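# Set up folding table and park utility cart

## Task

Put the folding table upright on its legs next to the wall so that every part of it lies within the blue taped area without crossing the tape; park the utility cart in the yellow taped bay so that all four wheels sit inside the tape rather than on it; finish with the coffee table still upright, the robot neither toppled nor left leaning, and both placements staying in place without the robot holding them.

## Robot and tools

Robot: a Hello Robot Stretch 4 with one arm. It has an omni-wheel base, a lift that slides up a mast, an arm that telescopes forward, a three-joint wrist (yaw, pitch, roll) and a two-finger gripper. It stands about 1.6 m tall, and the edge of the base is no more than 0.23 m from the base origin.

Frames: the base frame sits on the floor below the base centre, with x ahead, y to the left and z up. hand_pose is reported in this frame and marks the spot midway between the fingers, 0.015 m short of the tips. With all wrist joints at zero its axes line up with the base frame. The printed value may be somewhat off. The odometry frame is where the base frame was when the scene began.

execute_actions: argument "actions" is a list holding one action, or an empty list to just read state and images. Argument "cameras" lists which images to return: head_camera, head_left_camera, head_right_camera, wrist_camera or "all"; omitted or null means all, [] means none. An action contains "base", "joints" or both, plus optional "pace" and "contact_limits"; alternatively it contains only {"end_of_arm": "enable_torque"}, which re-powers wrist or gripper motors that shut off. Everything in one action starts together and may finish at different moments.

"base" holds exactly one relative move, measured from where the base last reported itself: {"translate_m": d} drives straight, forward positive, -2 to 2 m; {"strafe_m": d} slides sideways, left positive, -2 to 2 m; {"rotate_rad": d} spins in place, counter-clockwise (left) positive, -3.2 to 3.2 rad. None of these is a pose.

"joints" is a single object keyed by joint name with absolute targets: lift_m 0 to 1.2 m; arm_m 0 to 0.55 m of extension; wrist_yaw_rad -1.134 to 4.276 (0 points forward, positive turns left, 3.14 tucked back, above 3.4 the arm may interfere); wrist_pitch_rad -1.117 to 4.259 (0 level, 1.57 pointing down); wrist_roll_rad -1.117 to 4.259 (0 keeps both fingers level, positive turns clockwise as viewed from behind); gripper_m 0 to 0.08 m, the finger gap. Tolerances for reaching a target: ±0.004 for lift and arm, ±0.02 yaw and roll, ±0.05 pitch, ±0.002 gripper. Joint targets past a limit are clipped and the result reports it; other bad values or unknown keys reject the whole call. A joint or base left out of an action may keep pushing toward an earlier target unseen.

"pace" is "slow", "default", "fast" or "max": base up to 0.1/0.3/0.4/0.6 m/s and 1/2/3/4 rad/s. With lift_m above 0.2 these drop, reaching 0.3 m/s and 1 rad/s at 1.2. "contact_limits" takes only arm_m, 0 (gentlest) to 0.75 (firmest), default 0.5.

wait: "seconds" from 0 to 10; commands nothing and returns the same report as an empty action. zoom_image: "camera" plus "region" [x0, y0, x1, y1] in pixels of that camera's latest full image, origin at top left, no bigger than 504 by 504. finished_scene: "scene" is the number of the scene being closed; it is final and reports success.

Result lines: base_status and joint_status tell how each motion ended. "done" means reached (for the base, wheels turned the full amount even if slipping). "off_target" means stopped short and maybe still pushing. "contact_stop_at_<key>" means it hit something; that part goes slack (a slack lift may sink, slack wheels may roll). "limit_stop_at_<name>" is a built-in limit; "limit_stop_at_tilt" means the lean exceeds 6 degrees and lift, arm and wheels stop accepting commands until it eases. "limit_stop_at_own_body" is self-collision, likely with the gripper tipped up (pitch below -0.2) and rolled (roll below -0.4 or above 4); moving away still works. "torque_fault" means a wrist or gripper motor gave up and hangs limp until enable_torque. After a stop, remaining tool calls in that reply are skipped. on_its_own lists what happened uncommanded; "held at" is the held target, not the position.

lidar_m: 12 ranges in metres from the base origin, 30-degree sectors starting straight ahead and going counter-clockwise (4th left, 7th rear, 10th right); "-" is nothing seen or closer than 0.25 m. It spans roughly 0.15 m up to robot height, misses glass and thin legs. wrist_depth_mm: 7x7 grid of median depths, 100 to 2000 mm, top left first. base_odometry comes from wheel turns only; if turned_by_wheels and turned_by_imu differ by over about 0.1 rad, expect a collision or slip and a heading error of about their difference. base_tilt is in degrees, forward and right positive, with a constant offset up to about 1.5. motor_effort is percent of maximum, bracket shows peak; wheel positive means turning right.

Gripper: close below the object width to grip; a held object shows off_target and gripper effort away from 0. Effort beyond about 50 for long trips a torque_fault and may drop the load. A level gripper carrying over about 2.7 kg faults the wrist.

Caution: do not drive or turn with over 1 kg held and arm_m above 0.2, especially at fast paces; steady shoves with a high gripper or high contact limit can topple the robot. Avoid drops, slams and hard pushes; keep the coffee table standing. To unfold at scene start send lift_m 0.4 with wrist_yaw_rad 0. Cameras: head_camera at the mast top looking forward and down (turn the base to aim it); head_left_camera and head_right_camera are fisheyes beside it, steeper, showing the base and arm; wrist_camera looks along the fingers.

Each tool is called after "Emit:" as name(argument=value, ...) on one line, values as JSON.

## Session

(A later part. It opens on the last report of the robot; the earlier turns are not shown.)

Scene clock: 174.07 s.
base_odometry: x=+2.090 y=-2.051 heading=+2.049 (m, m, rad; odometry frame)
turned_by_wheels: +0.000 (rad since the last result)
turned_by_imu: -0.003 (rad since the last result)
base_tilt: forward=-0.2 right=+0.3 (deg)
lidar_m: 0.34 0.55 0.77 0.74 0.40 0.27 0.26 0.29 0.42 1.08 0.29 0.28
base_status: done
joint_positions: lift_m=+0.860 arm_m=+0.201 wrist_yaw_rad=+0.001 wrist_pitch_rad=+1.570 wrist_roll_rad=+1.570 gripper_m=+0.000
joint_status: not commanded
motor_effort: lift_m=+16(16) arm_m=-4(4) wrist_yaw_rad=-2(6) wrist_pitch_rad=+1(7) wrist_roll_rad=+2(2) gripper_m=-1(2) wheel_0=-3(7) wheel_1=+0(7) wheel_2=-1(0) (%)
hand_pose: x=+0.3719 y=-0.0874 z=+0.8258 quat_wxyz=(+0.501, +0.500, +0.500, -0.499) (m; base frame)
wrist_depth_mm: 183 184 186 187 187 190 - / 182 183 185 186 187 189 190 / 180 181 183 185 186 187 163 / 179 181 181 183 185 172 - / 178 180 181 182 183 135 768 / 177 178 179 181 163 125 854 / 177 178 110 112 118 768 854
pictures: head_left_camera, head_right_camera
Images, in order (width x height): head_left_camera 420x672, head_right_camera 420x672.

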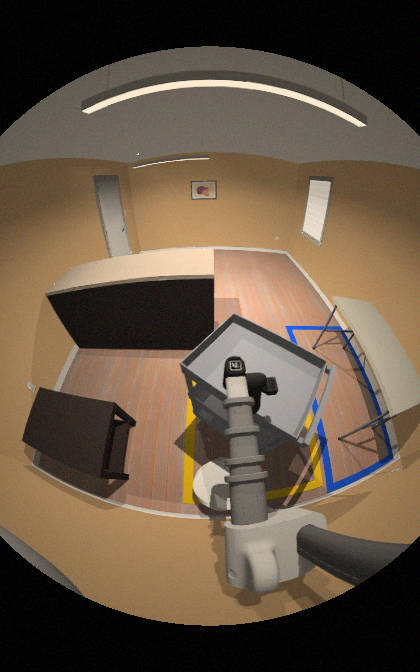

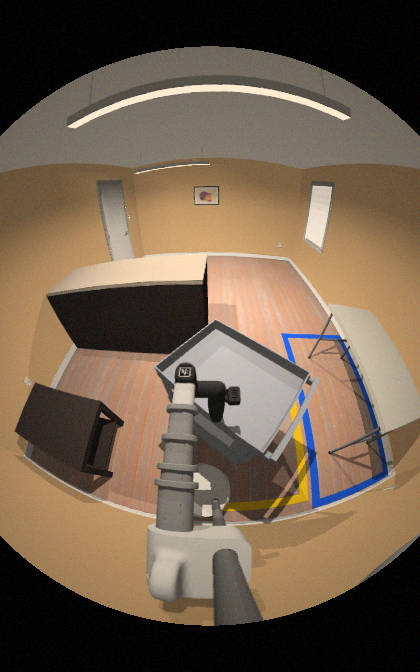

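Emit:
execute_actions(actions=[{"base":{"strafe_m":0.2},"joints":{"arm_m":0.36},"pace":"slow"}], cameras=[])

Emit:
execute_actions(actions=[{"joints":{"arm_m":0.12},"pace":"slow"}], cameras=["head_left_camera","head_right_camera"])

Scene clock: 186.53 s.
base_odometry: x=+1.912 y=-2.143 heading=+2.049 (m, m, rad; odometry frame)
turned_by_wheels: -0.001 (rad since the last result)
turned_by_imu: -0.004 (rad since the last result)
base_tilt: forward=-0.2 right=+0.2 (deg)
lidar_m: 0.48 1.38 0.55 0.54 0.35 0.27 0.26 0.28 0.42 1.27 0.42 0.42
base_status: done
joint_positions: lift_m=+0.860 arm_m=+0.359 wrist_yaw_rad=+0.001 wrist_pitch_rad=+1.570 wrist_roll_rad=+1.570 gripper_m=+0.000
joint_status: all done
motor_effort: lift_m=+16(16) arm_m=+4(1) wrist_yaw_rad=-1(3) wrist_pitch_rad=+0(5) wrist_roll_rad=+2(1) gripper_m=-2(2) wheel_0=-7(9) wheel_1=+1(6) wheel_2=-2(3) (%)
hand_pose: x=+0.5304 y=-0.0874 z=+0.8258 quat_wxyz=(+0.501, +0.500, +0.500, -0.499) (m; base frame)
wrist_depth_mm: 183 184 186 187 189 190 - / 182 183 185 186 187 189 190 / 181 182 183 185 186 187 158 / 180 180 182 183 184 168 - / 178 179 181 182 183 133 778 / 177 178 179 181 162 129 768 / 176 177 110 113 118 891 768
pictures: none
No camera images: the call's "cameras" was empty. Leave "cameras" out to get every camera's image.

Scene clock: 190.20 s.
base_odometry: x=+1.912 y=-2.143 heading=+2.049 (m, m, rad; odometry frame)
turned_by_wheels: +0.001 (rad since the last result)
turned_by_imu: +0.000 (rad since the last result)
base_tilt: forward=-0.1 right=+0.3 (deg)
lidar_m: 0.26 1.40 0.56 0.54 0.38 0.29 0.26 0.29 0.42 0.38 0.26 0.25
base_status: not commanded
joint_positions: lift_m=+0.860 arm_m=+0.121 wrist_yaw_rad=+0.001 wrist_pitch_rad=+1.567 wrist_roll_rad=+1.570 gripper_m=+0.000
joint_status: all done
motor_effort: lift_m=+16(16) arm_m=-6(8) wrist_yaw_rad=-3(3) wrist_pitch_rad=+8(12) wrist_roll_rad=+3(1) gripper_m=-1(2) wheel_0=-2(7) wheel_1=+0(1) wheel_2=+2(2) (%)
hand_pose: x=+0.2928 y=-0.0874 z=+0.8258 quat_wxyz=(+0.501, +0.500, +0.500, -0.499) (m; base frame)
wrist_depth_mm: 183 184 186 187 188 189 - / 182 183 184 186 186 181 750 / 181 182 183 184 185 145 778 / 180 181 182 184 183 135 798 / 179 180 181 182 182 544 723 / 177 179 179 181 143 768 768 / 177 178 110 113 117 904 750
pictures: head_left_camera, head_right_camera
Images, in order (width x height): head_left_camera 420x672, head_right_camera 420x672.

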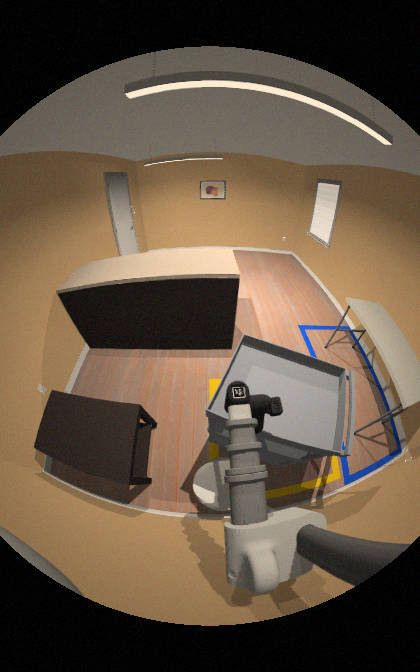

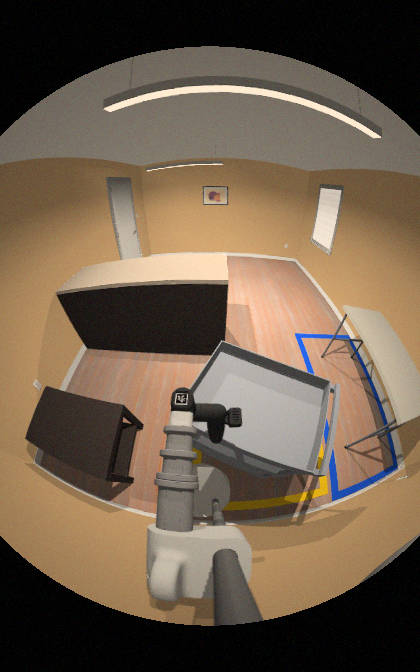

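Emit:
execute_actions(actions=[{"joints":{"lift_m":0.95}}], cameras=[])

Emit:
execute_actions(actions=[{"base":{"strafe_m":0.22},"joints":{"arm_m":0.28}}], cameras=[])

Emit:
execute_actions(actions=[{"joints":{"lift_m":0.86}}], cameras=[])

Emit:
execute_actions(actions=[{"base":{"strafe_m":-0.25},"pace":"slow"}], cameras=[])

Emit:
execute_actions(actions=[{"base":{"strafe_m":0.2},"joints":{"lift_m":1.0}}])

Scene clock: 202.97 s.
base_odometry: x=+1.912 y=-2.143 heading=+2.049 (m, m, rad; odometry frame)
turned_by_wheels: +0.000 (rad since the last result)
turned_by_imu: -0.001 (rad since the last result)
base_tilt: forward=-0.2 right=+0.2 (deg)
lidar_m: 0.25 1.39 0.56 0.54 0.38 0.26 0.26 0.28 0.42 0.39 0.26 0.25
base_status: not commanded
joint_positions: lift_m=+0.950 arm_m=+0.121 wrist_yaw_rad=+0.000 wrist_pitch_rad=+1.570 wrist_roll_rad=+1.570 gripper_m=+0.000
joint_status: all done
motor_effort: lift_m=+23(24) arm_m=-5(6) wrist_yaw_rad=+0(4) wrist_pitch_rad=+1(8) wrist_roll_rad=+0(0) gripper_m=-2(1) wheel_0=-2(3) wheel_1=+0(0) wheel_2=+1(1) (%)
hand_pose: x=+0.2920 y=-0.0874 z=+0.9153 quat_wxyz=(+0.501, +0.500, +0.500, -0.499) (m; base frame)
wrist_depth_mm: 272 273 274 276 281 283 809 / 270 272 276 277 278 946 809 / 267 268 272 274 276 1042 778 / 268 270 271 273 273 1042 798 / 265 267 268 271 854 866 715 / 263 266 267 256 842 866 768 / 262 263 110 113 878 1008 750
pictures: none
No camera images: the call's "cameras" was empty. Leave "cameras" out to get every camera's image.

Scene clock: 205.00 s.
base_odometry: x=+1.717 y=-2.244 heading=+2.049 (m, m, rad; odometry frame)
turned_by_wheels: +0.000 (rad since the last result)
turned_by_imu: -0.001 (rad since the last result)
base_tilt: forward=-0.1 right=+0.3 (deg)
lidar_m: 1.33 0.48 0.32 0.30 0.37 0.25 0.25 0.28 0.41 0.55 0.37 0.34
base_status: done
joint_positions: lift_m=+0.950 arm_m=+0.279 wrist_yaw_rad=+0.000 wrist_pitch_rad=+1.570 wrist_roll_rad=+1.570 gripper_m=+0.000
joint_status: all done
motor_effort: lift_m=+23(23) arm_m=+4(3) wrist_yaw_rad=+0(0) wrist_pitch_rad=+0(1) wrist_roll_rad=+2(0) gripper_m=-1(2) wheel_0=+1(8) wheel_1=-2(10) wheel_2=+0(0) (%)
hand_pose: x=+0.4503 y=-0.0874 z=+0.9153 quat_wxyz=(+0.500, +0.500, +0.500, -0.500) (m; base frame)
wrist_depth_mm: 407 272 276 278 278 281 245 / 1078 564 273 276 277 278 917 / 1060 1078 603 273 274 259 991 / 1078 1078 1098 931 267 253 976 / 1025 1060 1060 1060 904 866 866 / 1060 1060 1078 1078 1042 866 931 / 1042 1025 110 112 1060 1042 931
pictures: none
No camera images: the call's "cameras" was empty. Leave "cameras" out to get every camera's image.

Scene clock: 206.37 s.
base_odometry: x=+1.717 y=-2.244 heading=+2.049 (m, m, rad; odometry frame)
turned_by_wheels: +0.000 (rad since the last result)
turned_by_imu: +0.000 (rad since the last result)
base_tilt: forward=-0.1 right=+0.2 (deg)
lidar_m: 1.32 0.45 0.35 0.32 0.36 0.28 0.26 0.26 0.40 0.55 0.38 0.35
base_status: not commanded
joint_positions: lift_m=+0.860 arm_m=+0.279 wrist_yaw_rad=+0.000 wrist_pitch_rad=+1.570 wrist_roll_rad=+1.570 gripper_m=+0.000
joint_status: all done
motor_effort: lift_m=+16(21) arm_m=+5(4) wrist_yaw_rad=+0(0) wrist_pitch_rad=+0(0) wrist_roll_rad=+1(1) gripper_m=+0(2) wheel_0=+2(1) wheel_1=-2(2) wheel_2=+0(0) (%)
hand_pose: x=+0.4503 y=-0.0874 z=+0.8258 quat_wxyz=(+0.500, +0.500, +0.500, -0.500) (m; base frame)
wrist_depth_mm: 427 159 118 185 187 187 - / 991 504 169 121 185 187 188 / 976 991 512 190 124 186 175 / 960 976 1008 831 266 130 - / 960 960 976 976 946 778 788 / 960 946 991 976 976 768 778 / 931 976 110 113 991 759 891
pictures: none
No camera images: the call's "cameras" was empty. Leave "cameras" out to get every camera's image.

Scene clock: 210.00 s.
base_odometry: x=+1.939 y=-2.129 heading=+2.050 (m, m, rad; odometry frame)
turned_by_wheels: +0.000 (rad since the last result)
turned_by_imu: +0.002 (rad since the last result)
base_tilt: forward=-0.1 right=+0.3 (deg)
lidar_m: 0.25 1.40 0.59 0.56 0.38 0.28 0.26 0.29 0.42 0.38 0.25 0.25
base_status: done
joint_positions: lift_m=+0.860 arm_m=+0.279 wrist_yaw_rad=+0.000 wrist_pitch_rad=+1.569 wrist_roll_rad=+1.571 gripper_m=+0.000
joint_status: not commanded
motor_effort: lift_m=+16(16) arm_m=+4(4) wrist_yaw_rad=+2(2) wrist_pitch_rad=+1(2) wrist_roll_rad=-1(3) gripper_m=-2(2) wheel_0=+3(12) wheel_1=+1(4) wheel_2=+1(6) (%)
hand_pose: x=+0.4505 y=-0.0874 z=+0.8258 quat_wxyz=(+0.500, +0.500, +0.500, -0.500) (m; base frame)
wrist_depth_mm: 181 182 183 185 186 187 - / 180 181 183 183 185 187 187 / 126 180 181 183 183 186 186 / 960 177 180 182 182 184 185 / 946 976 145 180 182 183 183 / 960 976 976 136 181 181 183 / 946 946 110 113 110 181 -
pictures: none
No camera images: the call's "cameras" was empty. Leave "cameras" out to get every camera's image.

Scene clock: 211.93 s.
base_odometry: x=+1.761 y=-2.221 heading=+2.050 (m, m, rad; odometry frame)
turned_by_wheels: +0.000 (rad since the last result)
turned_by_imu: -0.001 (rad since the last result)
base_tilt: forward=-0.2 right=+0.3 (deg)
lidar_m: 1.32 0.51 0.38 0.37 0.36 0.28 0.26 0.26 0.41 0.52 0.37 0.36
base_status: done
joint_positions: lift_m=+1.000 arm_m=+0.279 wrist_yaw_rad=+0.000 wrist_pitch_rad=+1.570 wrist_roll_rad=+1.571 gripper_m=+0.000
joint_status: all done
motor_effort: lift_m=+23(23) arm_m=+4(4) wrist_yaw_rad=+4(2) wrist_pitch_rad=+0(2) wrist_roll_rad=+0(1) gripper_m=-1(1) wheel_0=+1(8) wheel_1=+0(6) wheel_2=+0(1) (%)
hand_pose: x=+0.4504 y=-0.0874 z=+0.9653 quat_wxyz=(+0.500, +0.500, +0.500, -0.500) (m; base frame)
wrist_depth_mm: 1138 1118 654 340 283 332 946 / 1138 1138 991 661 336 283 991 / 1098 1160 1118 976 661 1160 1025 / 1098 1138 1098 1138 1160 1118 1008 / 1098 1098 1098 1118 946 917 917 / 1098 1138 1098 1118 1138 917 976 / 1078 1118 110 112 1118 1098 931
pictures: head_camera, head_left_camera, head_right_camera, wrist_camera
camera_calibration (this result's frames):
wrist_camera: T_world_to_cam=[[-0.999485, -0.000610787, 0.0320742, 0.415628], [-0.000859107, 0.99997, -0.00772885, 0.150577], [-0.0320685, -0.00775243, -0.999456, 1.12804], [0, 0, 0, 1]] pos_world=[0.451718, -0.141573, 1.11526]
Images, in order (width x height): head_camera 420x560, head_left_camera 420x672, head_right_camera 420x672, wrist_camera 616x392.

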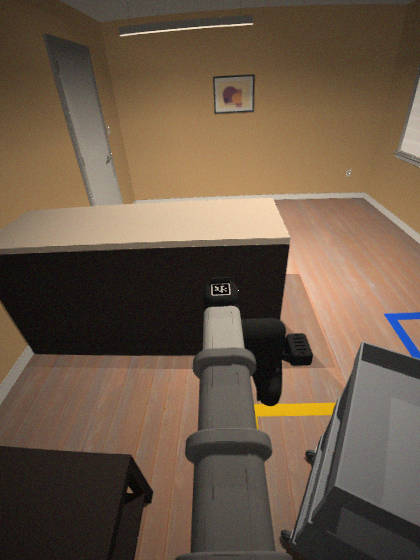

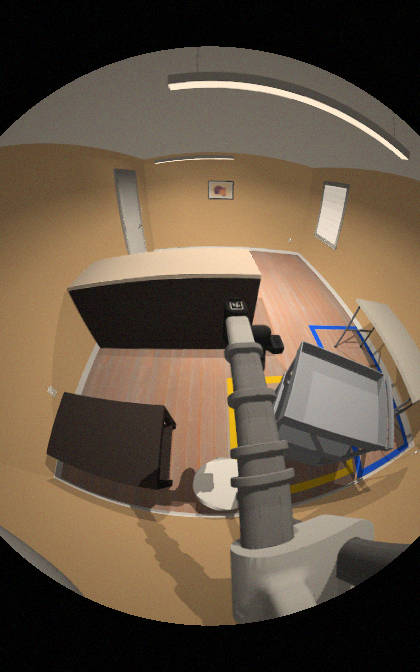

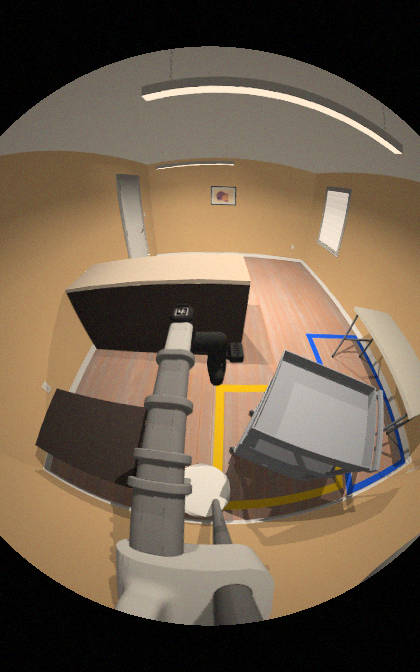

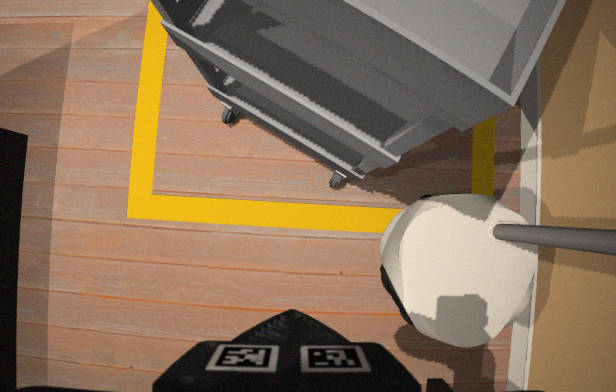

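Emit:
finished_scene(scene=2)

The scene is finished: the task was done.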